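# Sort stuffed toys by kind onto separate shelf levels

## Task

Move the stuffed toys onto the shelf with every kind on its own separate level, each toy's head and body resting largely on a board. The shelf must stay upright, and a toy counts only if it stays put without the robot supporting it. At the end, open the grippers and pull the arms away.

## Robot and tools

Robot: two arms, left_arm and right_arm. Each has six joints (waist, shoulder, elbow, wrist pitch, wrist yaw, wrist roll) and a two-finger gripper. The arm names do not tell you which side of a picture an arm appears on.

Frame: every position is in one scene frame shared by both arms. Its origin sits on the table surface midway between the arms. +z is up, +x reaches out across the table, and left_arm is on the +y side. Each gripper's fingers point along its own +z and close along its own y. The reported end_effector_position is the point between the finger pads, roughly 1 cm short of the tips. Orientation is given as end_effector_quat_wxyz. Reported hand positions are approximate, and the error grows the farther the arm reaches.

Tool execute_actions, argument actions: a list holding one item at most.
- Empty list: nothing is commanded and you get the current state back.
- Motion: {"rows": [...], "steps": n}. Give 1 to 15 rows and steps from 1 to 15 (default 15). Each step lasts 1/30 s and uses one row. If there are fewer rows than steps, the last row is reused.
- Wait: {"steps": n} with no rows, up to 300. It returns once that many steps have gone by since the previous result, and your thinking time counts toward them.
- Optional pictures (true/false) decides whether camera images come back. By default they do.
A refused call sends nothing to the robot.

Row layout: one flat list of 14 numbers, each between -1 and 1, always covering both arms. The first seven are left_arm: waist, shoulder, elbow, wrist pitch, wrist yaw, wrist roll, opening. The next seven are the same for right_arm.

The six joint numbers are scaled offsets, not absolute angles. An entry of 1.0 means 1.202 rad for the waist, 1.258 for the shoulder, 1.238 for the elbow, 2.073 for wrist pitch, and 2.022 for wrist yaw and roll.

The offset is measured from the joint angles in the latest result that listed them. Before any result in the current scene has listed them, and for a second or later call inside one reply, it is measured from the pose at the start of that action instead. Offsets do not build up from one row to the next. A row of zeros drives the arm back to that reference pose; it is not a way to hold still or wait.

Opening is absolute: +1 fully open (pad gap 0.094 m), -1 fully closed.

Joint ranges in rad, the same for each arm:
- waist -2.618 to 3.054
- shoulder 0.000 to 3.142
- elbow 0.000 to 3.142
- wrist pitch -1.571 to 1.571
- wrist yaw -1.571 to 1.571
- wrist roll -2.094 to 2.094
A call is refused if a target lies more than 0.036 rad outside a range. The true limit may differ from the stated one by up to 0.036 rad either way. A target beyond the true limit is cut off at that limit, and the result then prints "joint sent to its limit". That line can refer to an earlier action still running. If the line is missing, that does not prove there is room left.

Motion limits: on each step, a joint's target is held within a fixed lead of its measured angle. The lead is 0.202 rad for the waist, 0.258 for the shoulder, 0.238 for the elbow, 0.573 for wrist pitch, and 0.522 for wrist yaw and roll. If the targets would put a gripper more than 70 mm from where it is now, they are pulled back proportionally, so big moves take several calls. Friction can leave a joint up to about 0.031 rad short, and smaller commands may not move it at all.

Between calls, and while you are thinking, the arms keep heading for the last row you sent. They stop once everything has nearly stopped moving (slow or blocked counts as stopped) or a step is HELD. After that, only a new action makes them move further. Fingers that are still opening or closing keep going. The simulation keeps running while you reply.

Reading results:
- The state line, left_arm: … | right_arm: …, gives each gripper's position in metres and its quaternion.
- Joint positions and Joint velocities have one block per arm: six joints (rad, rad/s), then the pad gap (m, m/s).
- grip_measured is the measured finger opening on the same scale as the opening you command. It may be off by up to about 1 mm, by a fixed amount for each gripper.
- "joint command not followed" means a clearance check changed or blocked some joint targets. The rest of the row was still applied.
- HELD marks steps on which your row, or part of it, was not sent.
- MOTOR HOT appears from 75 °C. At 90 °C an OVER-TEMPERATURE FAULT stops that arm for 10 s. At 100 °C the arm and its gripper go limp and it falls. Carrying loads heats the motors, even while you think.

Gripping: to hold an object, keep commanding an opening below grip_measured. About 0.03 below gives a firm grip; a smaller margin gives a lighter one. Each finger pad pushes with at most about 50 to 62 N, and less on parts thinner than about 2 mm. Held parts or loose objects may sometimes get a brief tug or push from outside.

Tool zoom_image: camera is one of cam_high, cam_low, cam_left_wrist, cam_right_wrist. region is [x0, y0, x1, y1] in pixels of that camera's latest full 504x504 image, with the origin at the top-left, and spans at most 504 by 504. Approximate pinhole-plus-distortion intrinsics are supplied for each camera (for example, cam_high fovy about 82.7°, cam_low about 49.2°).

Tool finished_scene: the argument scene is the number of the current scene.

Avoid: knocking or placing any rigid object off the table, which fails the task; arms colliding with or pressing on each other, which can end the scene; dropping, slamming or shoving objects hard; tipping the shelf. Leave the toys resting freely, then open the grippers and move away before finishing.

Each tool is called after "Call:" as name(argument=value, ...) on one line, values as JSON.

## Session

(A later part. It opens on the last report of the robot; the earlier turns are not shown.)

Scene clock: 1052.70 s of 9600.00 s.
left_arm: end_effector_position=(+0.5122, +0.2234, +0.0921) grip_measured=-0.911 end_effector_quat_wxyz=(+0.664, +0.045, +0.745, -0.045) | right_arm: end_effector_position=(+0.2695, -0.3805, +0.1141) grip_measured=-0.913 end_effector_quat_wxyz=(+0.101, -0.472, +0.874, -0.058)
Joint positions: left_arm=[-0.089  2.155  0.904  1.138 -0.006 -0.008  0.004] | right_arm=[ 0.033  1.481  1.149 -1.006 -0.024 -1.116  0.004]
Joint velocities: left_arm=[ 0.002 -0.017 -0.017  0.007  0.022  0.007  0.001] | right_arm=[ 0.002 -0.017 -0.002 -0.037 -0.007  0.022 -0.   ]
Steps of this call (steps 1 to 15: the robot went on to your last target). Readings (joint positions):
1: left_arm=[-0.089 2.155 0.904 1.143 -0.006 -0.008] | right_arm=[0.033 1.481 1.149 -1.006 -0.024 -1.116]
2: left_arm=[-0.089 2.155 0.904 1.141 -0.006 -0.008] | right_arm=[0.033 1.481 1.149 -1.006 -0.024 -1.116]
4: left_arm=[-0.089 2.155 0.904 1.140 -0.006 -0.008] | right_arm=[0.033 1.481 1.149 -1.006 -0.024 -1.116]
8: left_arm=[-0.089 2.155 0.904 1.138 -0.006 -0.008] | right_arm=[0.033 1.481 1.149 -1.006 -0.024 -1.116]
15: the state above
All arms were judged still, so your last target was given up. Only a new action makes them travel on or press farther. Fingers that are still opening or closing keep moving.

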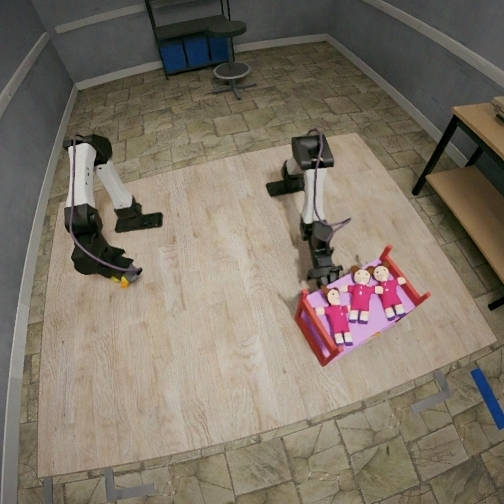

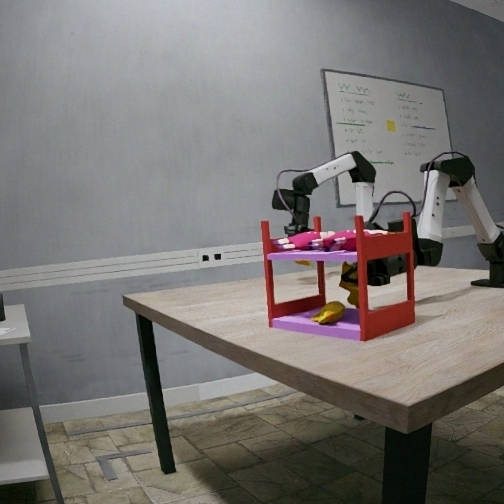

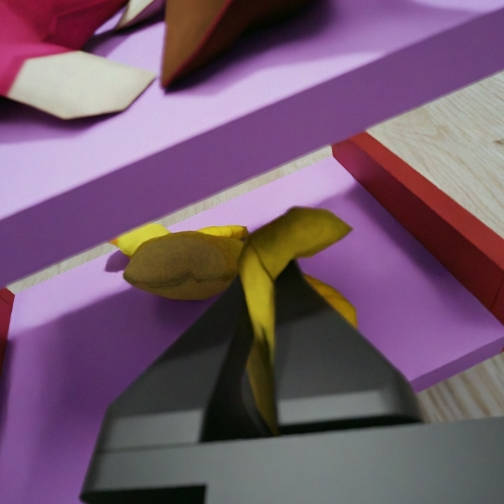

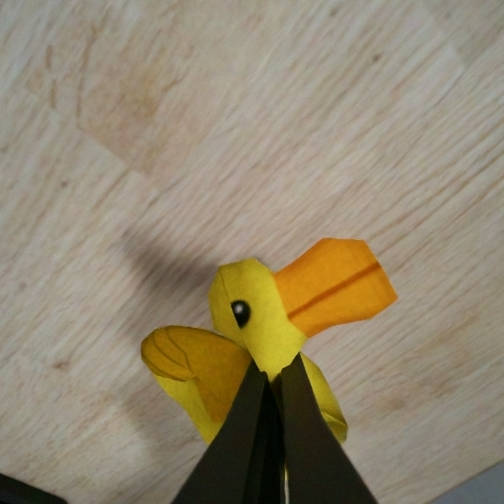

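Lower a little, release, retract.

Call:
execute_actions(actions=[{"rows":[[0,0.02,0,0,0,0,-0.92,0,0,0,0,0,0,-0.92],[0,0.04,0,0,0,0,-0.92,0,0,0,0,0,0,-0.92],[0,0.05,0,0,0,0,-0.92,0,0,0,0,0,0,-0.92],[0,0.05,0,0,0,0,-0.92,0,0,0,0,0,0,-0.92],[0,0.05,0,0,0,0,-0.8,0,0,0,0,0,0,-0.92],[0,0.05,0,0,0,0,-0.65,0,0,0,0,0,0,-0.92],[0,0.05,0,0,0,0,-0.5,0,0,0,0,0,0,-0.92],[0,0.05,0,0,0,0,-0.3,0,0,0,0,0,0,-0.92],[0,0.05,0,0,0,0,-0.1,0,0,0,0,0,0,-0.92],[0,0.04,0,0,0,0,-0.1,0,0,0,0,0,0,-0.92],[0,0.02,-0.04,0.01,0,0,-0.1,0,0,0,0,0,0,-0.92],[0,-0.01,-0.09,0.025,0,0,-0.1,0,0,0,0,0,0,-0.92],[0,-0.04,-0.13,0.04,0,0,-0.1,0,0,0,0,0,0,-0.92],[0,-0.06,-0.17,0.05,0,0,-0.1,0,0,0,0,0,0,-0.92]],"steps":15}], pictures=false)

Call:
execute_actions(actions=[{"steps":15}])

Scene clock: 1065.63 s of 9600.00 s.
left_arm: end_effector_position=(+0.4750, +0.2284, +0.0577) grip_measured=-0.102 end_effector_quat_wxyz=(+0.628, +0.047, +0.776, -0.042) | right_arm: end_effector_position=(+0.2695, -0.3805, +0.1141) grip_measured=-0.913 end_effector_quat_wxyz=(+0.101, -0.472, +0.874, -0.058)
Joint positions: left_arm=[-0.089  2.128  0.752  1.167 -0.006 -0.008  0.042] | right_arm=[ 0.033  1.481  1.149 -1.006 -0.024 -1.116  0.004]
Joint velocities: left_arm=[-0.022 -0.681 -1.131  0.227  0.022 -0.037 -0.001] | right_arm=[ 0.012 -0.007 -0.002 -0.007 -0.037 -0.051 -0.001]
Steps of this call (steps 1 to 90: nothing new was sent; then 9.43 s passed at rest; steps 91 to 105: all 15 steps of this action). Readings (joint positions):
91: left_arm=[-0.089 2.157 0.904 1.138 -0.006 -0.008] | right_arm=[0.033 1.481 1.149 -1.006 -0.024 -1.116]
92: left_arm=[-0.089 2.163 0.904 1.138 -0.006 -0.008] | right_arm=[0.033 1.481 1.149 -1.006 -0.024 -1.116]
94: left_arm=[-0.089 2.186 0.904 1.139 -0.006 -0.008] | right_arm=[0.033 1.481 1.149 -1.006 -0.024 -1.116]
98: left_arm=[-0.089 2.217 0.904 1.135 -0.006 -0.008] | right_arm=[0.033 1.481 1.149 -1.006 -0.024 -1.116]
105: the state above

Scene clock: 1066.13 s of 9600.00 s.
left_arm: end_effector_position=(+0.4653, +0.2297, +0.0659) grip_measured=-0.102 end_effector_quat_wxyz=(+0.638, +0.046, +0.767, -0.043) | right_arm: end_effector_position=(+0.2695, -0.3805, +0.1141) grip_measured=-0.913 end_effector_quat_wxyz=(+0.101, -0.472, +0.874, -0.058)
Joint positions: left_arm=[-0.089  2.099  0.703  1.213 -0.006 -0.008  0.042] | right_arm=[ 0.033  1.481  1.149 -1.006 -0.024 -1.116  0.004]
Joint velocities: left_arm=[-0.012 -0.002 -0.007  0.037 -0.007 -0.037 -0.001] | right_arm=[-0.002  0.007 -0.012  0.051 -0.051 -0.007 -0.001]
Steps of this call (steps 1 to 15: the robot went on to your last target). Readings (joint positions):
1: left_arm=[-0.089 2.110 0.722 1.177 -0.006 -0.008] | right_arm=[0.033 1.481 1.149 -1.006 -0.024 -1.116]
2: left_arm=[-0.089 2.102 0.708 1.185 -0.006 -0.008] | right_arm=[0.033 1.481 1.149 -1.006 -0.024 -1.116]
4: left_arm=[-0.089 2.099 0.703 1.196 -0.006 -0.008] | right_arm=[0.033 1.481 1.149 -1.006 -0.024 -1.116]
8: left_arm=[-0.089 2.099 0.703 1.208 -0.006 -0.008] | right_arm=[0.033 1.481 1.149 -1.006 -0.024 -1.116]
15: the state above

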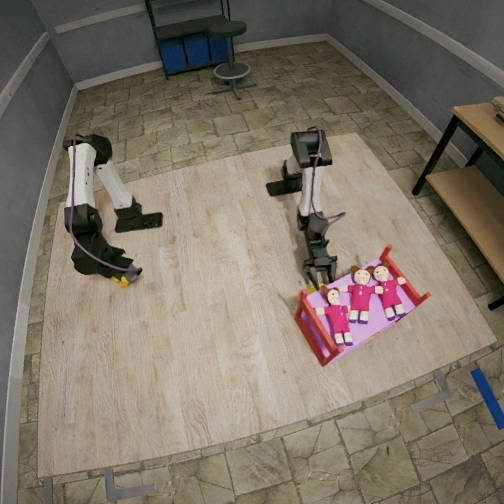

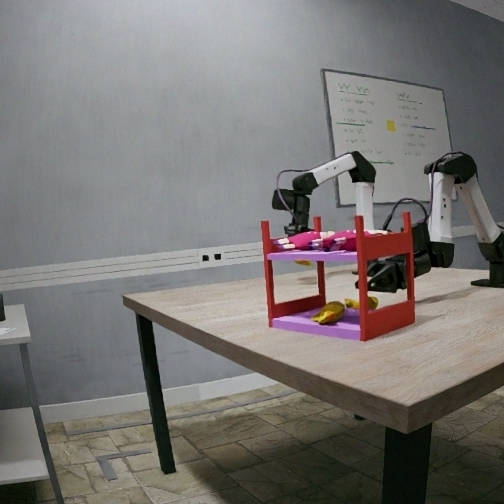

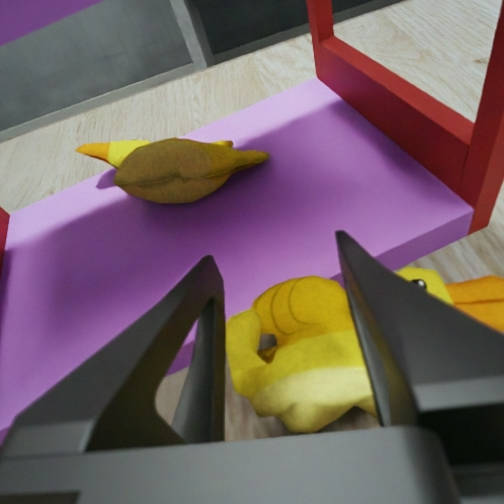

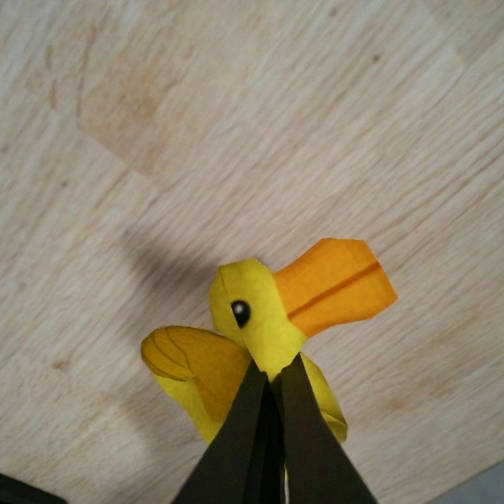

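Call:
execute_actions(actions=[{"rows":[[0,-0.05,0,0.03,0,0,0.2,0,0,0,0,0,0,-0.92],[0,-0.1,-0.01,0.04,0,0,0.5,0,0,0,0,0,0,-0.92],[0,-0.17,-0.05,0,0,0,0.5,0,0,0,0,0,0,-0.92],[0,-0.24,-0.1,-0.08,0,0,0.5,0,0,0,0,0,0,-0.92],[0,-0.3,-0.15,-0.18,0,0,0.5,0,0,0,0,0,0,-0.92]],"steps":15}], pictures=false)

Call:
execute_actions(actions=[{"steps":20}])

Scene clock: 1075.83 s of 9600.00 s.
left_arm: end_effector_position=(+0.4087, +0.2374, +0.0960) grip_measured=+0.498 end_effector_quat_wxyz=(+0.589, +0.049, +0.806, -0.040) | right_arm: end_effector_position=(+0.2695, -0.3805, +0.1141) grip_measured=-0.913 end_effector_quat_wxyz=(+0.101, -0.472, +0.874, -0.058)
Joint positions: left_arm=[-0.089  1.713  0.527  0.878 -0.006 -0.008  0.07 ] | right_arm=[ 0.033  1.481  1.149 -1.006 -0.024 -1.116  0.004]
Joint velocities: left_arm=[-0.032  0.017 -0.042 -0.3    0.037 -0.037 -0.   ] | right_arm=[-0.002  0.012  0.002  0.037  0.037  0.037 -0.001]
Steps of this call (steps 1 to 15: the robot went on to your last target; steps 16 to 90: nothing new was sent; then 6.20 s passed at rest; steps 91 to 105: all 15 steps of this action). Readings (joint positions):
91: left_arm=[-0.089 2.095 0.703 1.215 -0.006 -0.008] | right_arm=[0.033 1.481 1.149 -1.006 -0.024 -1.116]
92: left_arm=[-0.089 2.080 0.701 1.214 -0.006 -0.008] | right_arm=[0.033 1.481 1.149 -1.006 -0.024 -1.116]
94: left_arm=[-0.089 1.982 0.663 1.174 -0.006 -0.008] | right_arm=[0.033 1.481 1.149 -1.006 -0.024 -1.116]
98: left_arm=[-0.089 1.725 0.550 1.019 -0.006 -0.008] | right_arm=[0.033 1.481 1.149 -1.006 -0.024 -1.116]
105: the state above

Scene clock: 1076.50 s of 9600.00 s.
left_arm: end_effector_position=(+0.4059, +0.2378, +0.0878) grip_measured=+0.498 end_effector_quat_wxyz=(+0.575, +0.050, +0.816, -0.039) | right_arm: end_effector_position=(+0.2695, -0.3805, +0.1141) grip_measured=-0.913 end_effector_quat_wxyz=(+0.101, -0.472, +0.874, -0.058)
Joint positions: left_arm=[-0.089  1.713  0.527  0.844 -0.006 -0.008  0.07 ] | right_arm=[ 0.033  1.481  1.149 -1.006 -0.024 -1.116  0.004]
Joint velocities: left_arm=[-0.002  0.002  0.002 -0.007 -0.037 -0.022 -0.   ] | right_arm=[ 0.007 -0.027  0.002 -0.081  0.007 -0.037 -0.   ]
Steps of this call (steps 1 to 20: the robot went on to your last target). Readings (joint positions):
1: left_arm=[-0.089 1.713 0.527 0.869 -0.006 -0.008] | right_arm=[0.033 1.481 1.149 -1.006 -0.024 -1.116]
2: left_arm=[-0.089 1.713 0.527 0.863 -0.006 -0.008] | right_arm=[0.033 1.481 1.149 -1.006 -0.024 -1.116]
4: left_arm=[-0.089 1.713 0.527 0.855 -0.006 -0.008] | right_arm=[0.033 1.481 1.149 -1.006 -0.024 -1.116]
8: left_arm=[-0.089 1.713 0.527 0.848 -0.006 -0.008] | right_arm=[0.033 1.481 1.149 -1.006 -0.024 -1.116]
20: the state above

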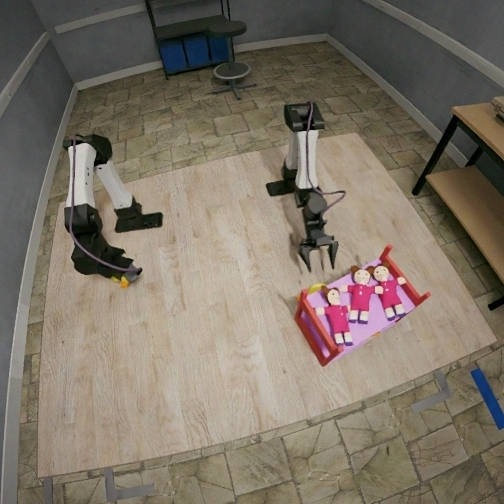

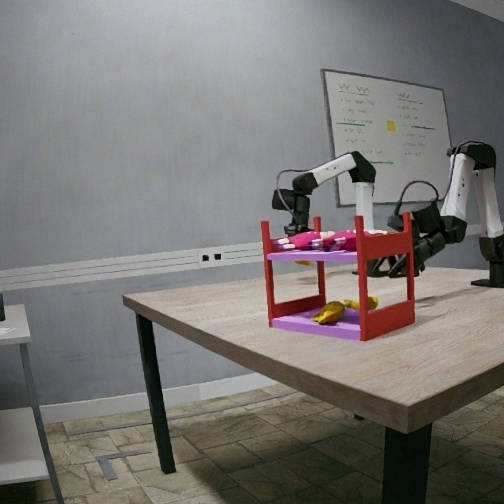

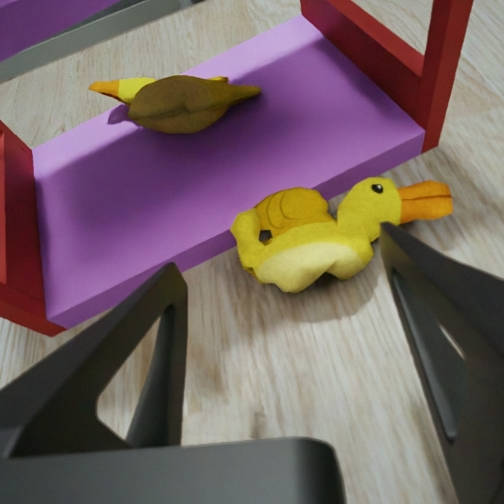

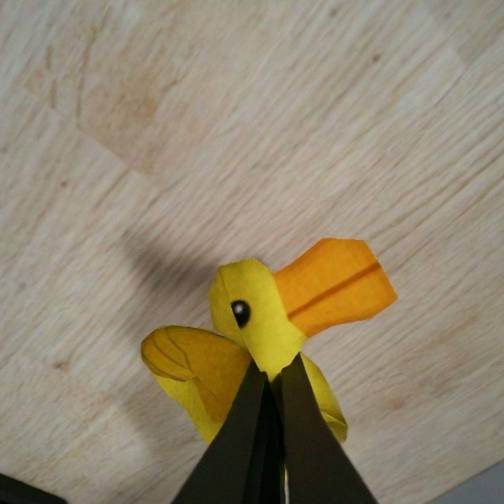

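Call:
execute_actions(actions=[{"rows":[[-0.005,-0.03,0.05,-0.1,0,0,0.6,0,0,0,0,0,0,-0.92],[-0.01,-0.03,0.12,-0.18,0,0,0.6,0,0,0,0,0,0,-0.92],[-0.015,-0.01,0.2,-0.26,0,0,0.6,0,0,0,0,0,0,-0.92],[-0.015,0.03,0.3,-0.33,0,0,0.6,0,0,0,0,0,0,-0.92]],"steps":15}], pictures=false)

Call:
execute_actions(actions=[{"steps":25}])

Scene clock: 1091.27 s of 9600.00 s.
left_arm: end_effector_position=(+0.4375, +0.2281, +0.0811) grip_measured=+0.598 end_effector_quat_wxyz=(+0.445, +0.060, +0.893, -0.032) | right_arm: end_effector_position=(+0.2695, -0.3805, +0.1141) grip_measured=-0.913 end_effector_quat_wxyz=(+0.101, -0.472, +0.874, -0.058)
Joint positions: left_arm=[-0.101  1.746  0.896  0.203 -0.006 -0.008  0.075] | right_arm=[ 0.033  1.481  1.149 -1.006 -0.024 -1.116  0.004]
Joint velocities: left_arm=[ 0.007 -0.002 -0.002 -0.271  0.007 -0.007 -0.   ] | right_arm=[ 0.017 -0.007 -0.007 -0.022 -0.022 -0.007  0.   ]
Steps of this call (steps 1 to 15: the robot went on to your last target; steps 16 to 90: nothing new was sent; then 11.27 s passed at rest; steps 91 to 105: all 15 steps of this action). Readings (joint positions):
91: left_arm=[-0.089 1.709 0.533 0.819 -0.006 -0.008] | right_arm=[0.033 1.481 1.149 -1.006 -0.024 -1.116]
92: left_arm=[-0.089 1.704 0.556 0.754 -0.006 -0.008] | right_arm=[0.033 1.481 1.149 -1.006 -0.024 -1.116]
94: left_arm=[-0.094 1.712 0.671 0.559 -0.006 -0.008] | right_arm=[0.033 1.481 1.149 -1.006 -0.024 -1.116]
98: left_arm=[-0.101 1.745 0.880 0.343 -0.006 -0.008] | right_arm=[0.033 1.481 1.149 -1.006 -0.024 -1.116]
105: the state above

Scene clock: 1092.10 s of 9600.00 s.
left_arm: end_effector_position=(+0.4317, +0.2289, +0.0736) grip_measured=+0.598 end_effector_quat_wxyz=(+0.428, +0.061, +0.901, -0.030) | right_arm: end_effector_position=(+0.2695, -0.3805, +0.1141) grip_measured=-0.913 end_effector_quat_wxyz=(+0.101, -0.472, +0.874, -0.058)
Joint positions: left_arm=[-0.101  1.746  0.896  0.165 -0.006 -0.008  0.075] | right_arm=[ 0.033  1.481  1.149 -1.006 -0.024 -1.116  0.004]
Joint velocities: left_arm=[-0.007 -0.017 -0.007  0.022  0.007 -0.066  0.001] | right_arm=[ 0.002  0.007 -0.012  0.051 -0.007 -0.022  0.   ]
Steps of this call (steps 1 to 25: the robot went on to your last target). Readings (joint positions):
1: left_arm=[-0.101 1.746 0.896 0.195 -0.006 -0.008] | right_arm=[0.033 1.481 1.149 -1.006 -0.024 -1.116]
2: left_arm=[-0.101 1.746 0.896 0.188 -0.006 -0.008] | right_arm=[0.033 1.481 1.149 -1.006 -0.024 -1.116]
4: left_arm=[-0.101 1.746 0.896 0.179 -0.006 -0.008] | right_arm=[0.033 1.481 1.149 -1.006 -0.024 -1.116]
8: left_arm=[-0.101 1.746 0.896 0.170 -0.006 -0.008] | right_arm=[0.033 1.481 1.149 -1.006 -0.024 -1.116]
25: the state above

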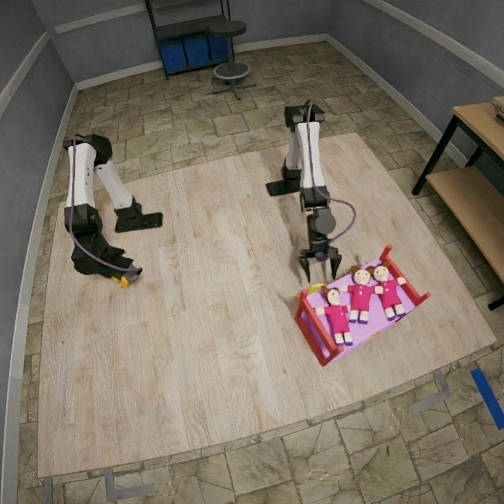

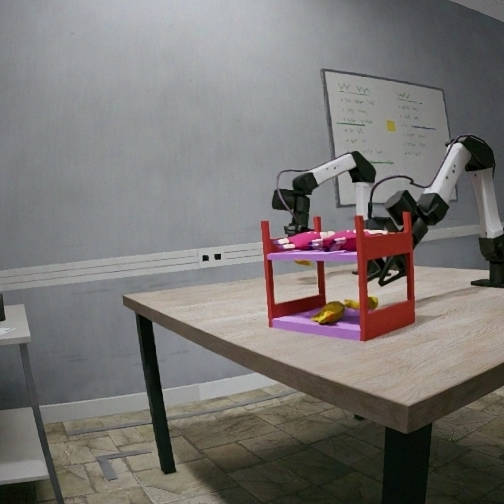

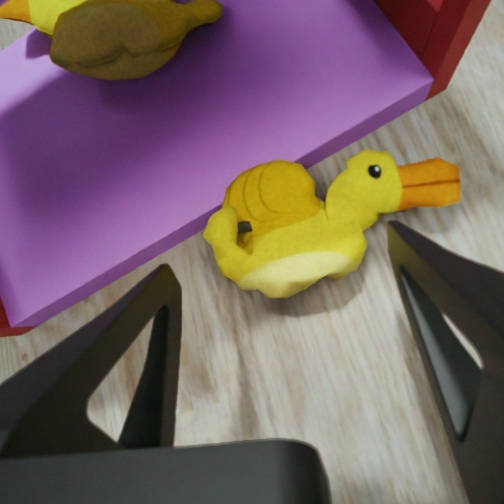

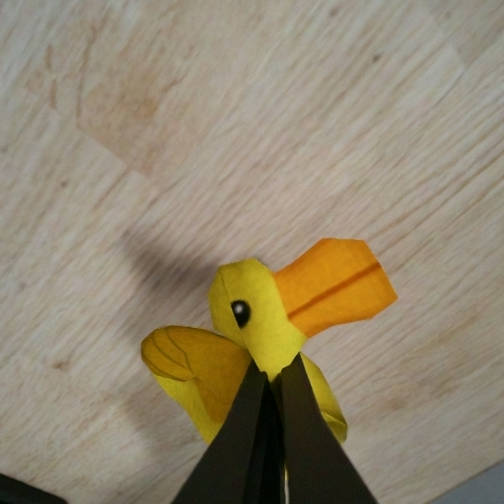

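Call:
execute_actions(actions=[{"rows":[[0,0.03,0.02,0.015,0,0,0.8,0,0,0,0,0,0,-0.92],[0,0.07,0.04,0.03,0,0,0.8,0,0,0,0,0,0,-0.92],[0,0.11,0.055,0.05,0,0,0.8,0,0,0,0,0,0,-0.92],[0,0.15,0.065,0.07,0,0,0.8,0,0,0,0,0,0,-0.92]],"steps":15}], pictures=false)

Call:
execute_actions(actions=[{"steps":15}])

Scene clock: 1102.50 s of 9600.00 s.
left_arm: end_effector_position=(+0.4569, +0.2252, +0.0278) grip_measured=+0.798 end_effector_quat_wxyz=(+0.416, +0.061, +0.907, -0.029) | right_arm: end_effector_position=(+0.2695, -0.3805, +0.1141) grip_measured=-0.913 end_effector_quat_wxyz=(+0.101, -0.472, +0.874, -0.058)
Joint positions: left_arm=[-0.101  1.947  0.961  0.275 -0.006 -0.008  0.084] | right_arm=[ 0.033  1.481  1.149 -1.006 -0.024 -1.116  0.004]
Joint velocities: left_arm=[-0.007  0.017  0.017  0.037  0.051  0.081  0.001] | right_arm=[-0.012  0.002 -0.002 -0.022 -0.007  0.022 -0.   ]
Steps of this call (steps 1 to 15: the robot went on to your last target; steps 16 to 90: nothing new was sent; then 6.90 s passed at rest; steps 91 to 105: all 15 steps of this action). Readings (joint positions):
91: left_arm=[-0.101 1.749 0.897 0.166 -0.006 -0.008] | right_arm=[0.033 1.481 1.149 -1.006 -0.024 -1.116]
92: left_arm=[-0.101 1.761 0.903 0.172 -0.006 -0.008] | right_arm=[0.033 1.481 1.149 -1.006 -0.024 -1.116]
94: left_arm=[-0.101 1.826 0.935 0.208 -0.006 -0.008] | right_arm=[0.033 1.481 1.149 -1.006 -0.024 -1.116]
98: left_arm=[-0.101 1.937 0.961 0.254 -0.006 -0.008] | right_arm=[0.033 1.481 1.149 -1.006 -0.024 -1.116]
105: the state above

Scene clock: 1103.00 s of 9600.00 s.
left_arm: end_effector_position=(+0.4582, +0.2250, +0.0294) grip_measured=+0.798 end_effector_quat_wxyz=(+0.420, +0.061, +0.905, -0.030) | right_arm: end_effector_position=(+0.2695, -0.3805, +0.1141) grip_measured=-0.913 end_effector_quat_wxyz=(+0.101, -0.472, +0.874, -0.058)
Joint positions: left_arm=[-0.101  1.947  0.961  0.284 -0.006 -0.008  0.084] | right_arm=[ 0.033  1.481  1.149 -1.006 -0.024 -1.116  0.004]
Joint velocities: left_arm=[ 0.007  0.002  0.007 -0.066 -0.007  0.007 -0.   ] | right_arm=[-0.002 -0.007  0.017  0.007 -0.007  0.007 -0.001]
Steps of this call (steps 1 to 15: the robot went on to your last target). Readings (joint positions):
1: left_arm=[-0.101 1.947 0.961 0.277 -0.006 -0.008] | right_arm=[0.033 1.481 1.149 -1.006 -0.024 -1.116]
2: left_arm=[-0.101 1.947 0.961 0.279 -0.006 -0.008] | right_arm=[0.033 1.481 1.149 -1.006 -0.024 -1.116]
4: left_arm=[-0.101 1.947 0.961 0.281 -0.006 -0.008] | right_arm=[0.033 1.481 1.149 -1.006 -0.024 -1.116]
8: left_arm=[-0.101 1.947 0.961 0.283 -0.006 -0.008] | right_arm=[0.033 1.481 1.149 -1.006 -0.024 -1.116]
15: the state above
All arms were judged still, so your last target was given up. Only a new action makes them travel on or press farther. Fingers that are still opening or closing keep moving.

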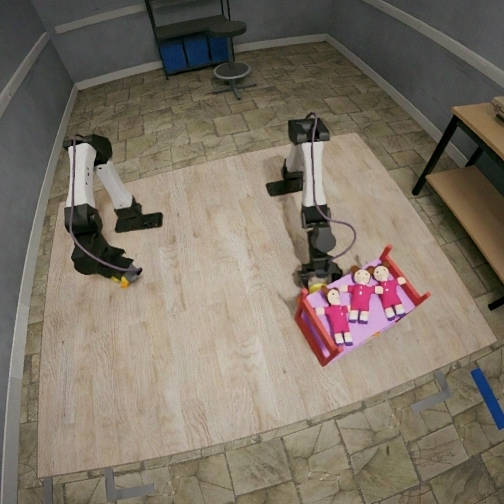

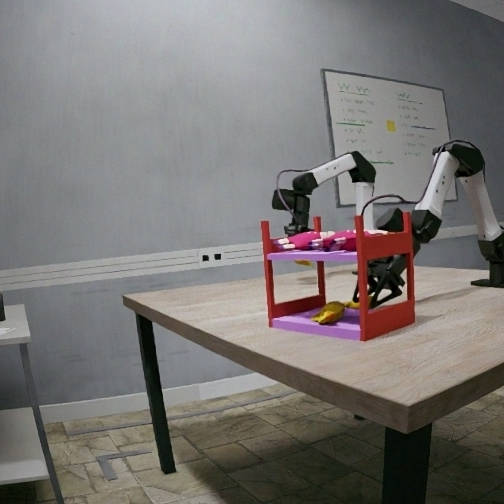

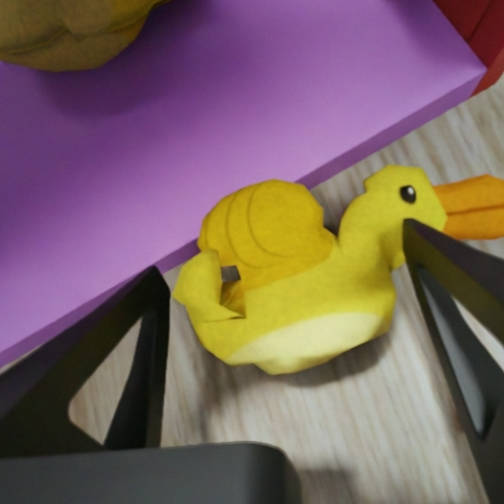

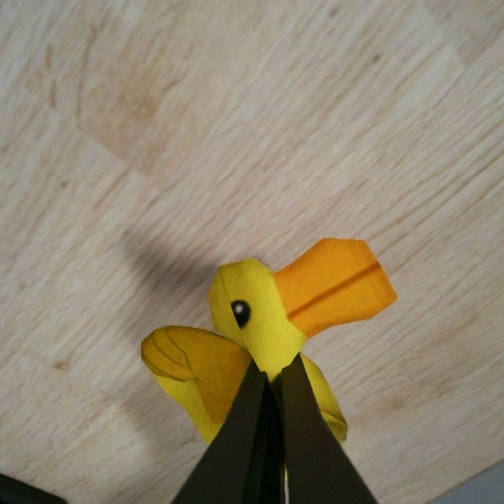

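Call:
execute_actions(actions=[{"rows":[[0,0,0,0,0,0,0.5,0,0,0,0,0,0,-0.92],[0,0,0,0,0,0,0.2,0,0,0,0,0,0,-0.92],[0,0,0,0,0,0,-0.1,0,0,0,0,0,0,-0.92],[0,0,0,0,0,0,-0.4,0,0,0,0,0,0,-0.92],[0,0,0,0,0,0,-0.7,0,0,0,0,0,0,-0.92],[0,0,0,0,0,0,-0.9,0,0,0,0,0,0,-0.92],[0,0,0,0,0,0,-0.9,0,0,0,0,0,0,-0.92],[0,0,0,0,0,0,-0.9,0,0,0,0,0,0,-0.92],[0,0,0,0,0,0,-0.9,0,0,0,0,0,0,-0.92],[0,-0.04,-0.02,0,0,0,-0.9,0,0,0,0,0,0,-0.92],[0,-0.08,-0.05,0.03,0,0,-0.9,0,0,0,0,0,0,-0.92],[0,-0.12,-0.09,0.07,0,0,-0.9,0,0,0,0,0,0,-0.92],[0,-0.15,-0.14,0.12,0,0,-0.9,0,0,0,0,0,0,-0.92],[0,-0.18,-0.2,0.18,0,0,-0.9,0,0,0,0,0,0,-0.92],[0,-0.19,-0.22,0.23,0,0,-0.9,0,0,0,0,0,0,-0.92]],"steps":15}], pictures=false)

Call:
execute_actions(actions=[{"steps":25}])

Scene clock: 1119.20 s of 9600.00 s.
left_arm: end_effector_position=(+0.4351, +0.2277, +0.0702) grip_measured=-0.884 end_effector_quat_wxyz=(+0.488, +0.059, +0.870, -0.037) | right_arm: end_effector_position=(+0.2695, -0.3805, +0.1141) grip_measured=-0.913 end_effector_quat_wxyz=(+0.101, -0.472, +0.874, -0.058)
Joint positions: left_arm=[-0.101  1.777  0.777  0.451 -0.003 -0.008  0.005] | right_arm=[ 0.033  1.481  1.149 -1.006 -0.024 -1.116  0.004]
Joint velocities: left_arm=[ 0.007 -1.16  -1.526  1.868 -0.022  0.037 -0.001] | right_arm=[-0.002 -0.012 -0.002  0.022  0.037  0.051 -0.   ]
Steps of this call (steps 1 to 90: nothing new was sent; then 12.70 s passed at rest; steps 91 to 105: all 15 steps of this action). Readings (joint positions):
91: left_arm=[-0.101 1.947 0.961 0.284 -0.006 -0.008] | right_arm=[0.033 1.481 1.149 -1.006 -0.024 -1.116]
92: left_arm=[-0.101 1.947 0.961 0.284 -0.006 -0.008] | right_arm=[0.033 1.481 1.149 -1.006 -0.024 -1.116]
94: left_arm=[-0.101 1.947 0.961 0.285 -0.006 -0.008] | right_arm=[0.033 1.481 1.149 -1.006 -0.024 -1.116]
98: left_arm=[-0.101 1.947 0.961 0.289 -0.005 -0.008] | right_arm=[0.033 1.481 1.149 -1.006 -0.024 -1.116]
105: the state above

Scene clock: 1120.03 s of 9600.00 s.
left_arm: end_effector_position=(+0.4417, +0.2267, +0.1247) grip_measured=-0.884 end_effector_quat_wxyz=(+0.592, +0.055, +0.803, -0.045) | right_arm: end_effector_position=(+0.2695, -0.3805, +0.1141) grip_measured=-0.913 end_effector_quat_wxyz=(+0.101, -0.472, +0.874, -0.058)
Joint positions: left_arm=[-0.101  1.72   0.7    0.722 -0.003 -0.008  0.005] | right_arm=[ 0.033  1.481  1.149 -1.006 -0.024 -1.116  0.004]
Joint velocities: left_arm=[-0.002 -0.002  0.002  0.022 -0.037 -0.095 -0.   ] | right_arm=[-0.022 -0.027  0.007 -0.007  0.007 -0.007 -0.   ]
Steps of this call (steps 1 to 25: the robot went on to your last target). Readings (joint positions):
1: left_arm=[-0.101 1.745 0.736 0.506 -0.003 -0.008] | right_arm=[0.033 1.481 1.149 -1.006 -0.024 -1.116]
2: left_arm=[-0.101 1.727 0.713 0.550 -0.003 -0.008] | right_arm=[0.033 1.481 1.149 -1.006 -0.024 -1.116]
4: left_arm=[-0.101 1.720 0.700 0.615 -0.003 -0.008] | right_arm=[0.033 1.481 1.149 -1.006 -0.024 -1.116]
8: left_arm=[-0.101 1.720 0.700 0.683 -0.003 -0.008] | right_arm=[0.033 1.481 1.149 -1.006 -0.024 -1.116]
25: the state above

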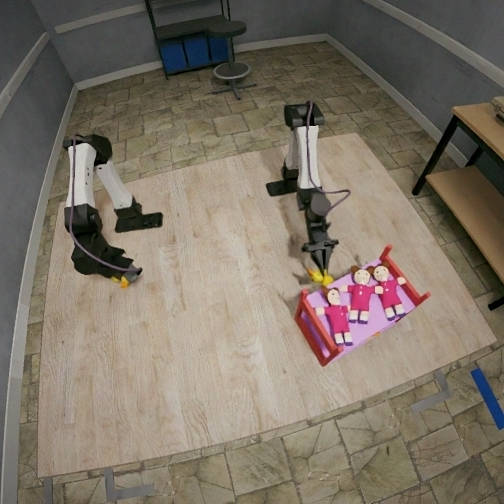

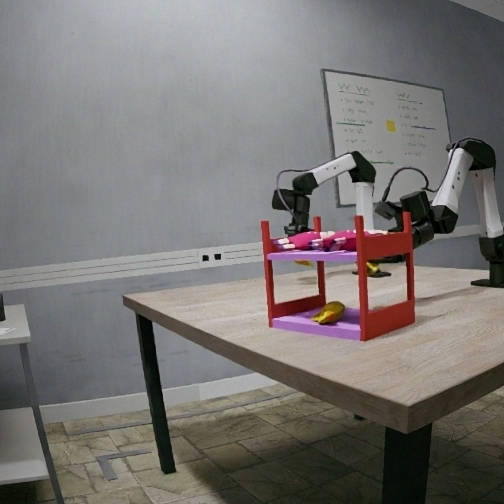

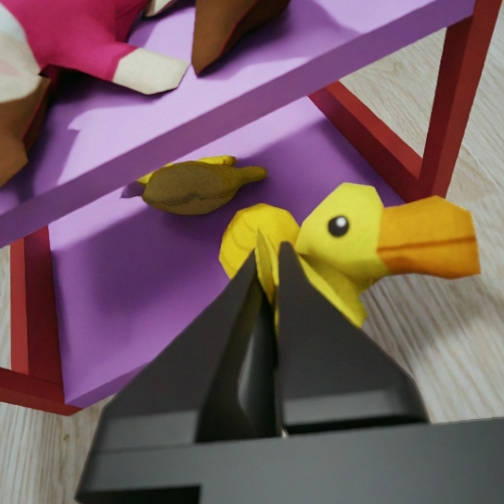

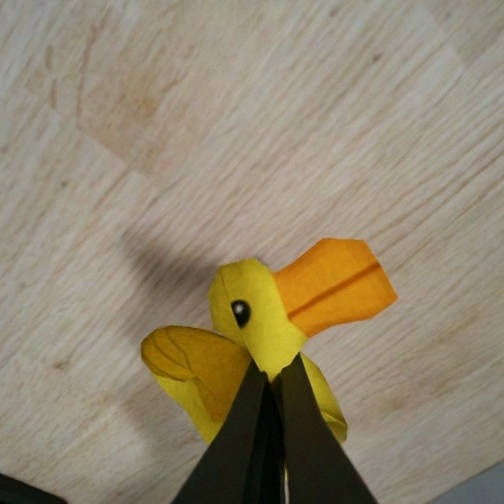

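Call:
execute_actions(actions=[{"rows":[[0.02,0.03,0,0.04,0,0,-0.9,0,0,0,0,0,0,-0.92],[0.04,0.09,0,0.1,0,0,-0.9,0,0,0,0,0,0,-0.92],[0.06,0.16,0,0.16,0,0,-0.9,0,0,0,0,0,0,-0.92],[0.06,0.22,0,0.21,0,0,-0.9,0,0,0,0,0,0,-0.92],[0.06,0.27,0.01,0.25,0,0,-0.9,0,0,0,0,0,0,-0.92]],"steps":15}], pictures=false)

Call:
execute_actions(actions=[{"steps":20}], pictures=false)

Call:
execute_actions(actions=[{"rows":[[0,0,0.03,0,0,0,-0.9,0,0,0,0,0,0,-0.92],[0,0.02,0.08,-0.01,0,0,-0.9,0,0,0,0,0,0,-0.92],[0,0.05,0.14,-0.03,0,0,-0.9,0,0,0,0,0,0,-0.92],[0,0.09,0.21,-0.055,0,0,-0.9,0,0,0,0,0,0,-0.92]],"steps":15}], pictures=false)

Call:
execute_actions(actions=[{"steps":15}])

Scene clock: 1132.10 s of 9600.00 s.
left_arm: end_effector_position=(+0.4667, +0.2601, +0.0618) grip_measured=-0.884 end_effector_quat_wxyz=(+0.626, +0.024, +0.779, -0.024) | right_arm: end_effector_position=(+0.2695, -0.3805, +0.1141) grip_measured=-0.913 end_effector_quat_wxyz=(+0.101, -0.472, +0.874, -0.058)
Joint positions: left_arm=[-0.027  2.081  0.703  1.161 -0.004 -0.008  0.005] | right_arm=[ 0.033  1.481  1.149 -1.006 -0.024 -1.116  0.004]
Joint velocities: left_arm=[-0.002 -0.056 -0.007  0.374  0.037 -0.037 -0.   ] | right_arm=[ 0.002 -0.007  0.002  0.007 -0.022  0.051 -0.   ]
Steps of this call (steps 1 to 15: the robot went on to your last target; steps 16 to 90: nothing new was sent; then 8.57 s passed at rest; steps 91 to 105: all 15 steps of this action). Readings (joint positions):
91: left_arm=[-0.099 1.724 0.700 0.729 -0.003 -0.008] | right_arm=[0.033 1.481 1.149 -1.006 -0.024 -1.116]
92: left_arm=[-0.093 1.741 0.700 0.759 -0.001 -0.008] | right_arm=[0.033 1.481 1.149 -1.006 -0.024 -1.116]
94: left_arm=[-0.066 1.834 0.702 0.892 0.002 -0.008] | right_arm=[0.033 1.481 1.149 -1.006 -0.024 -1.116]
98: left_arm=[-0.028 2.062 0.708 1.057 -0.004 -0.008] | right_arm=[0.033 1.481 1.149 -1.006 -0.024 -1.116]
105: the state above

Scene clock: 1132.77 s of 9600.00 s.
left_arm: end_effector_position=(+0.4687, +0.2599, +0.0721) grip_measured=-0.884 end_effector_quat_wxyz=(+0.642, +0.023, +0.766, -0.024) | right_arm: end_effector_position=(+0.2695, -0.3805, +0.1141) grip_measured=-0.913 end_effector_quat_wxyz=(+0.101, -0.472, +0.874, -0.058)
Joint positions: left_arm=[-0.027  2.08   0.703  1.201 -0.004 -0.008  0.005] | right_arm=[ 0.033  1.481  1.149 -1.006 -0.024 -1.116  0.004]
Joint velocities: left_arm=[-0.007 -0.012 -0.002  0.022  0.051  0.081  0.001] | right_arm=[-0.017 -0.012  0.017  0.007  0.022  0.066 -0.001]
Steps of this call (steps 1 to 20: the robot went on to your last target). Readings (joint positions):
1: left_arm=[-0.027 2.080 0.703 1.172 -0.004 -0.008] | right_arm=[0.033 1.481 1.149 -1.006 -0.024 -1.116]
2: left_arm=[-0.027 2.080 0.703 1.180 -0.004 -0.008] | right_arm=[0.033 1.481 1.149 -1.006 -0.024 -1.116]
4: left_arm=[-0.027 2.080 0.703 1.189 -0.004 -0.008] | right_arm=[0.033 1.481 1.149 -1.006 -0.024 -1.116]
8: left_arm=[-0.027 2.080 0.703 1.197 -0.004 -0.008] | right_arm=[0.033 1.481 1.149 -1.006 -0.024 -1.116]
20: the state above

Scene clock: 1133.27 s of 9600.00 s.
left_arm: end_effector_position=(+0.5235, +0.2559, +0.0787) grip_measured=-0.884 end_effector_quat_wxyz=(+0.650, +0.023, +0.759, -0.025) | right_arm: end_effector_position=(+0.2695, -0.3805, +0.1141) grip_measured=-0.913 end_effector_quat_wxyz=(+0.101, -0.472, +0.874, -0.058)
Joint positions: left_arm=[-0.027  2.187  0.946  1.086 -0.004 -0.008  0.005] | right_arm=[ 0.033  1.481  1.149 -1.006 -0.024 -1.116  0.004]
Joint velocities: left_arm=[-0.012 -0.002 -0.007 -0.11  -0.051 -0.022 -0.   ] | right_arm=[-0.007 -0.007  0.002 -0.007  0.051  0.022 -0.   ]
Steps of this call (steps 1 to 15: all 15 steps of this action). Readings (joint positions):
1: left_arm=[-0.027 2.080 0.704 1.200 -0.004 -0.008] | right_arm=[0.033 1.481 1.149 -1.006 -0.024 -1.116]
2: left_arm=[-0.027 2.083 0.715 1.193 -0.004 -0.008] | right_arm=[0.033 1.481 1.149 -1.006 -0.024 -1.116]
4: left_arm=[-0.027 2.122 0.800 1.163 -0.004 -0.008] | right_arm=[0.033 1.481 1.149 -1.006 -0.024 -1.116]
8: left_arm=[-0.027 2.187 0.945 1.115 -0.004 -0.008] | right_arm=[0.033 1.481 1.149 -1.006 -0.024 -1.116]
15: the state above

Scene clock: 1133.77 s of 9600.00 s.
left_arm: end_effector_position=(+0.5232, +0.2559, +0.0769) grip_measured=-0.884 end_effector_quat_wxyz=(+0.647, +0.023, +0.762, -0.025) | right_arm: end_effector_position=(+0.2695, -0.3805, +0.1141) grip_measured=-0.913 end_effector_quat_wxyz=(+0.101, -0.472, +0.874, -0.058)
Joint positions: left_arm=[-0.027  2.187  0.946  1.079 -0.004 -0.008  0.005] | right_arm=[ 0.033  1.481  1.149 -1.006 -0.024 -1.116  0.004]
Joint velocities: left_arm=[-0.002 -0.002 -0.012 -0.007 -0.007  0.007 -0.001] | right_arm=[ 0.002  0.002  0.002  0.051  0.022 -0.022  0.   ]
Steps of this call (steps 1 to 15: the robot went on to your last target). Readings (joint positions):
1: left_arm=[-0.027 2.187 0.946 1.084 -0.004 -0.008] | right_arm=[0.033 1.481 1.149 -1.006 -0.024 -1.116]
2: left_arm=[-0.027 2.187 0.946 1.083 -0.004 -0.008] | right_arm=[0.033 1.481 1.149 -1.006 -0.024 -1.116]
4: left_arm=[-0.027 2.187 0.946 1.081 -0.004 -0.008] | right_arm=[0.033 1.481 1.149 -1.006 -0.024 -1.116]
8: left_arm=[-0.027 2.187 0.946 1.080 -0.004 -0.008] | right_arm=[0.033 1.481 1.149 -1.006 -0.024 -1.116]
15: the state above
All arms were judged still, so your last target was given up. Only a new action makes them travel on or press farther. Fingers that are still opening or closing keep moving.

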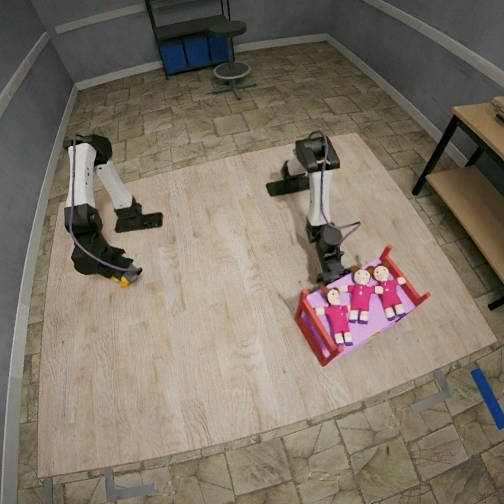

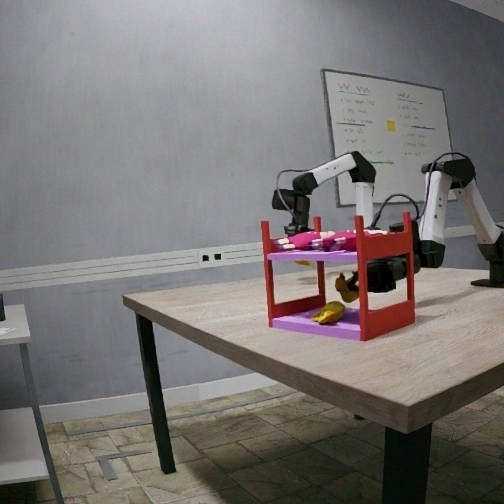

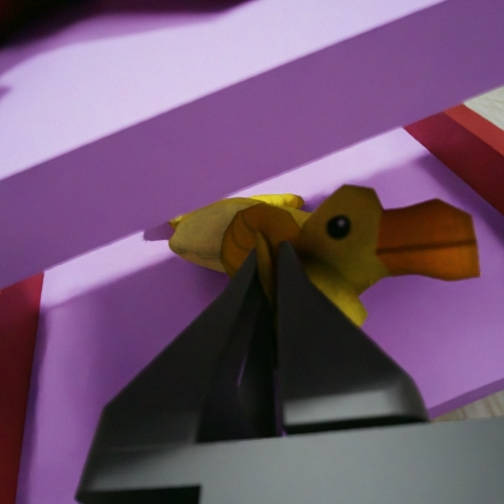

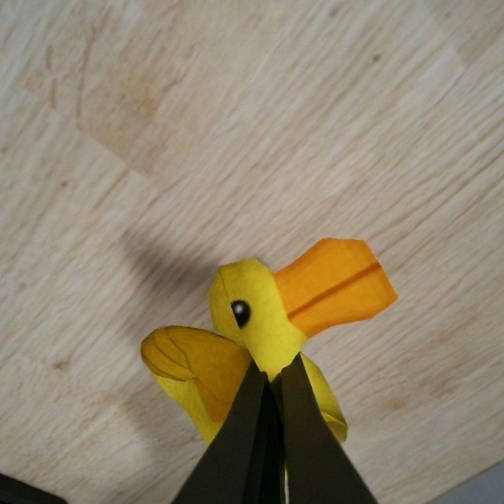

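Call:
execute_actions(actions=[{"rows":[[0,0,0,0,0,0,-0.7,0,0,0,0,0,0,-0.92],[0,0,0,0,0,0,-0.5,0,0,0,0,0,0,-0.92],[0,0,0,0,0,0,-0.2,0,0,0,0,0,0,-0.92],[0,0,0,0,0,0,0.1,0,0,0,0,0,0,-0.92],[0,0,0,0,0,0,0.4,0,0,0,0,0,0,-0.92],[0,0,0,0.01,0,0,0.6,0,0,0,0,0,0,-0.92],[0,0,0,0.03,0,0,0.6,0,0,0,0,0,0,-0.92],[0,0,0,0.04,0,0,0.6,0,0,0,0,0,0,-0.92]],"steps":15}], pictures=false)

Call:
execute_actions(actions=[{"steps":15}])

Scene clock: 1142.60 s of 9600.00 s.
left_arm: end_effector_position=(+0.5248, +0.2558, +0.0885) grip_measured=+0.598 end_effector_quat_wxyz=(+0.665, +0.023, +0.746, -0.025) | right_arm: end_effector_position=(+0.2695, -0.3805, +0.1141) grip_measured=-0.913 end_effector_quat_wxyz=(+0.101, -0.472, +0.874, -0.058)
Joint positions: left_arm=[-0.027  2.187  0.946  1.127 -0.004 -0.008  0.075] | right_arm=[ 0.033  1.481  1.149 -1.006 -0.024 -1.116  0.004]
Joint velocities: left_arm=[-0.002  0.022  0.017  0.066  0.007 -0.066  0.001] | right_arm=[-0.002  0.012  0.002  0.095 -0.037  0.022  0.001]
Steps of this call (steps 1 to 90: nothing new was sent; then 5.33 s passed at rest; steps 91 to 105: all 15 steps of this action). Readings (joint positions):
91: left_arm=[-0.027 2.187 0.946 1.078 -0.004 -0.008] | right_arm=[0.033 1.481 1.149 -1.006 -0.024 -1.116]
92: left_arm=[-0.027 2.187 0.946 1.077 -0.004 -0.008] | right_arm=[0.033 1.481 1.149 -1.006 -0.024 -1.116]
94: left_arm=[-0.027 2.187 0.946 1.076 -0.004 -0.008] | right_arm=[0.033 1.481 1.149 -1.006 -0.024 -1.116]
98: left_arm=[-0.027 2.187 0.946 1.086 -0.004 -0.008] | right_arm=[0.033 1.481 1.149 -1.006 -0.024 -1.116]
105: the state above

Scene clock: 1143.10 s of 9600.00 s.
left_arm: end_effector_position=(+0.5250, +0.2558, +0.0905) grip_measured=+0.598 end_effector_quat_wxyz=(+0.668, +0.022, +0.743, -0.025) | right_arm: end_effector_position=(+0.2695, -0.3805, +0.1141) grip_measured=-0.913 end_effector_quat_wxyz=(+0.101, -0.472, +0.874, -0.058)
Joint positions: left_arm=[-0.027  2.187  0.946  1.135 -0.004 -0.008  0.075] | right_arm=[ 0.033  1.481  1.149 -1.006 -0.024 -1.116  0.004]
Joint velocities: left_arm=[-0.002 -0.017  0.002  0.007  0.007 -0.007 -0.   ] | right_arm=[ 0.007 -0.012  0.002 -0.037 -0.051 -0.007 -0.001]
Steps of this call (steps 1 to 15: the robot went on to your last target). Readings (joint positions):
1: left_arm=[-0.027 2.187 0.946 1.128 -0.004 -0.008] | right_arm=[0.033 1.481 1.149 -1.006 -0.024 -1.116]
2: left_arm=[-0.027 2.187 0.946 1.130 -0.004 -0.008] | right_arm=[0.033 1.481 1.149 -1.006 -0.024 -1.116]
4: left_arm=[-0.027 2.187 0.946 1.131 -0.004 -0.008] | right_arm=[0.033 1.481 1.149 -1.006 -0.024 -1.116]
8: left_arm=[-0.027 2.187 0.946 1.133 -0.004 -0.008] | right_arm=[0.033 1.481 1.149 -1.006 -0.024 -1.116]
15: the state above
All arms were judged still, so your last target was given up. Only a new action makes them travel on or press farther. Fingers that are still opening or closing keep moving.

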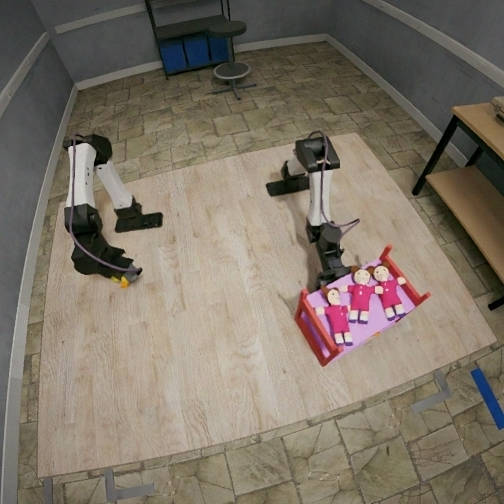

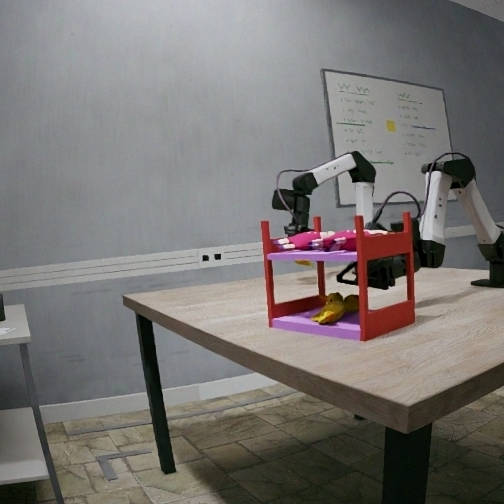

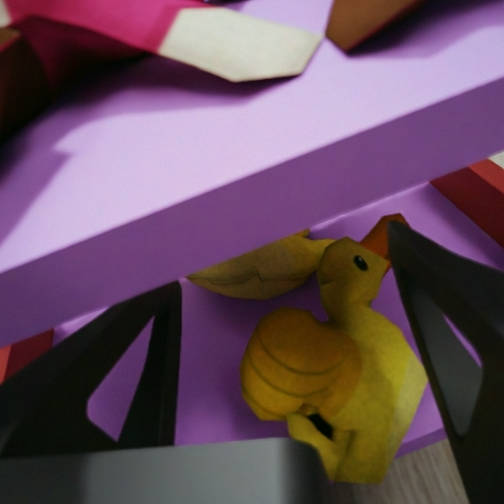

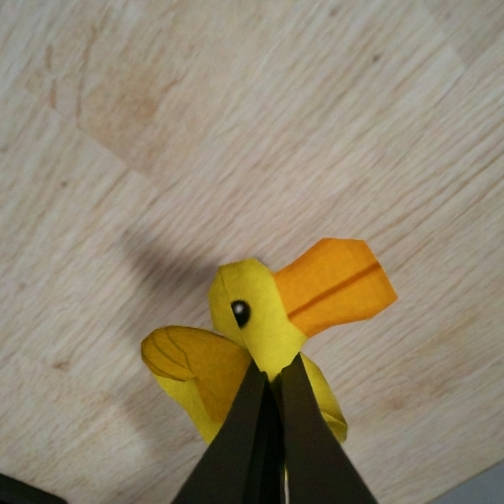

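Landed on board. Retract without lowering, and move the right arm toward the relay afterwards.

Call:
execute_actions(actions=[{"rows":[[0,-0.02,-0.03,0.01,0,0,0.6,0,0,0,0,0,0,-0.92],[0,-0.05,-0.08,0.03,0,0,0.6,0,0,0.03,0,0,0,-0.92],[0,-0.08,-0.14,0.05,0,0,0.6,0,0,0.07,0,0,0,-0.92],[0,-0.11,-0.2,0.07,0,0,0.6,0.1,0.05,0.15,0.02,0,0,-0.92],[0,-0.2,-0.24,0.06,0,0,0.8,0.2,0.1,0.25,0.06,0,0,-0.92],[0,-0.32,-0.3,0,0,0,1,0.35,0.18,0.35,0.1,0,-0.1,-0.92],[0,-0.45,-0.36,-0.1,0,0,1,0.5,0.25,0.43,0.14,0,-0.2,-0.92]],"steps":15}], pictures=false)

Call:
execute_actions(actions=[{"steps":30}])

Scene clock: 1152.00 s of 9600.00 s.
left_arm: end_effector_position=(+0.4103, +0.2642, +0.1531) grip_measured=+1.000 end_effector_quat_wxyz=(+0.661, +0.023, +0.750, -0.025) | right_arm: end_effector_position=(+0.4101, -0.2061, +0.1809) grip_measured=-0.913 end_effector_quat_wxyz=(-0.251, +0.715, -0.637, +0.143)
Joint positions: left_arm=[-0.027  1.617  0.504  0.987 -0.004 -0.008  0.094] | right_arm=[ 0.462  1.786  1.602 -0.801 -0.013 -1.381  0.004]
Joint velocities: left_arm=[-0.002 -0.012 -0.007 -0.403  0.022 -0.066  0.   ] | right_arm=[ 1.267  0.227  0.501  0.491 -0.022 -0.579 -0.   ]
Steps of this call (steps 1 to 90: nothing new was sent; then 5.40 s passed at rest; steps 91 to 105: all 15 steps of this action). Readings (joint positions):
91: left_arm=[-0.027 2.187 0.944 1.135 -0.004 -0.008] | right_arm=[0.033 1.481 1.149 -1.006 -0.024 -1.116]
92: left_arm=[-0.027 2.180 0.930 1.139 -0.004 -0.008] | right_arm=[0.033 1.481 1.149 -1.006 -0.024 -1.116]
94: left_arm=[-0.027 2.132 0.837 1.167 -0.004 -0.008] | right_arm=[0.045 1.493 1.185 -1.027 -0.019 -1.116]
98: left_arm=[-0.027 1.856 0.566 1.077 -0.004 -0.008] | right_arm=[0.188 1.608 1.368 -0.952 -0.014 -1.200]
105: the state above

Scene clock: 1153.00 s of 9600.00 s.
left_arm: end_effector_position=(+0.4082, +0.2643, +0.1394) grip_measured=+1.000 end_effector_quat_wxyz=(+0.639, +0.023, +0.768, -0.024) | right_arm: end_effector_position=(+0.3976, -0.1151, +0.2088) grip_measured=-0.913 end_effector_quat_wxyz=(-0.306, +0.790, -0.508, +0.155)
Joint positions: left_arm=[-0.027  1.617  0.504  0.931 -0.004 -0.008  0.094] | right_arm=[ 0.642  1.796  1.66  -0.735 -0.033 -1.508  0.004]
Joint velocities: left_arm=[-0.002 -0.007  0.017 -0.037  0.007 -0.051  0.   ] | right_arm=[ 0.017 -0.007  0.022  0.022 -0.007 -0.037 -0.001]
Steps of this call (steps 1 to 30: the robot went on to your last target). Readings (joint positions):
1: left_arm=[-0.027 1.617 0.504 0.973 -0.004 -0.008] | right_arm=[0.509 1.791 1.618 -0.786 -0.013 -1.401]
2: left_arm=[-0.027 1.617 0.504 0.963 -0.004 -0.008] | right_arm=[0.555 1.795 1.631 -0.774 -0.014 -1.421]
4: left_arm=[-0.027 1.617 0.504 0.950 -0.004 -0.008] | right_arm=[0.628 1.796 1.650 -0.752 -0.023 -1.453]
8: left_arm=[-0.027 1.617 0.504 0.938 -0.004 -0.008] | right_arm=[0.654 1.796 1.660 -0.735 -0.033 -1.486]
30: the state above
All arms were judged still, so your last target was given up. Only a new action makes them travel on or press farther. Fingers that are still opening or closing keep moving.

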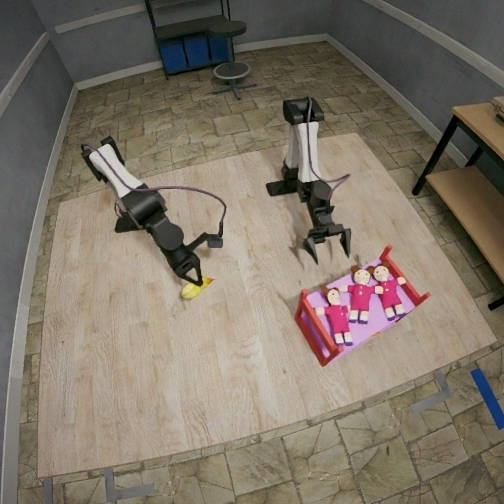

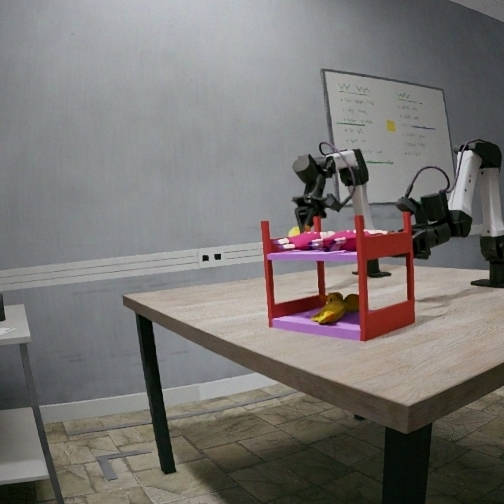

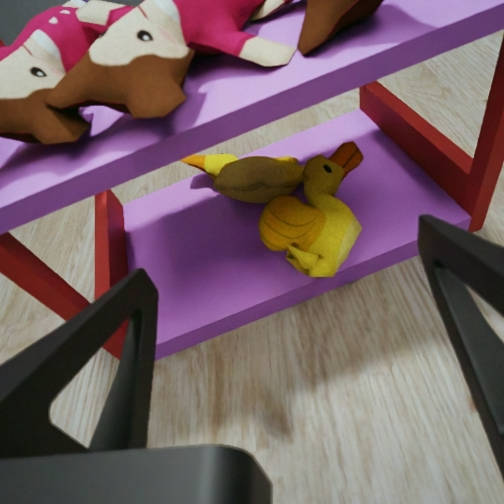

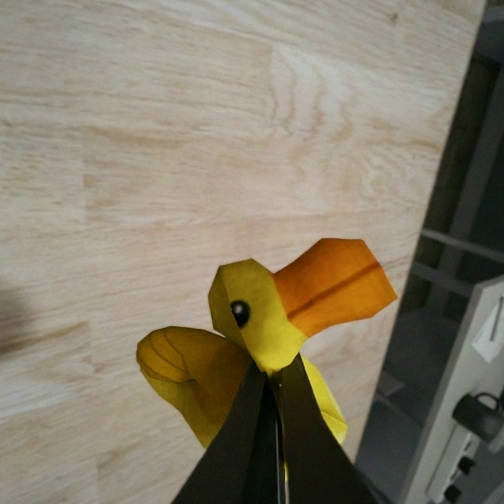

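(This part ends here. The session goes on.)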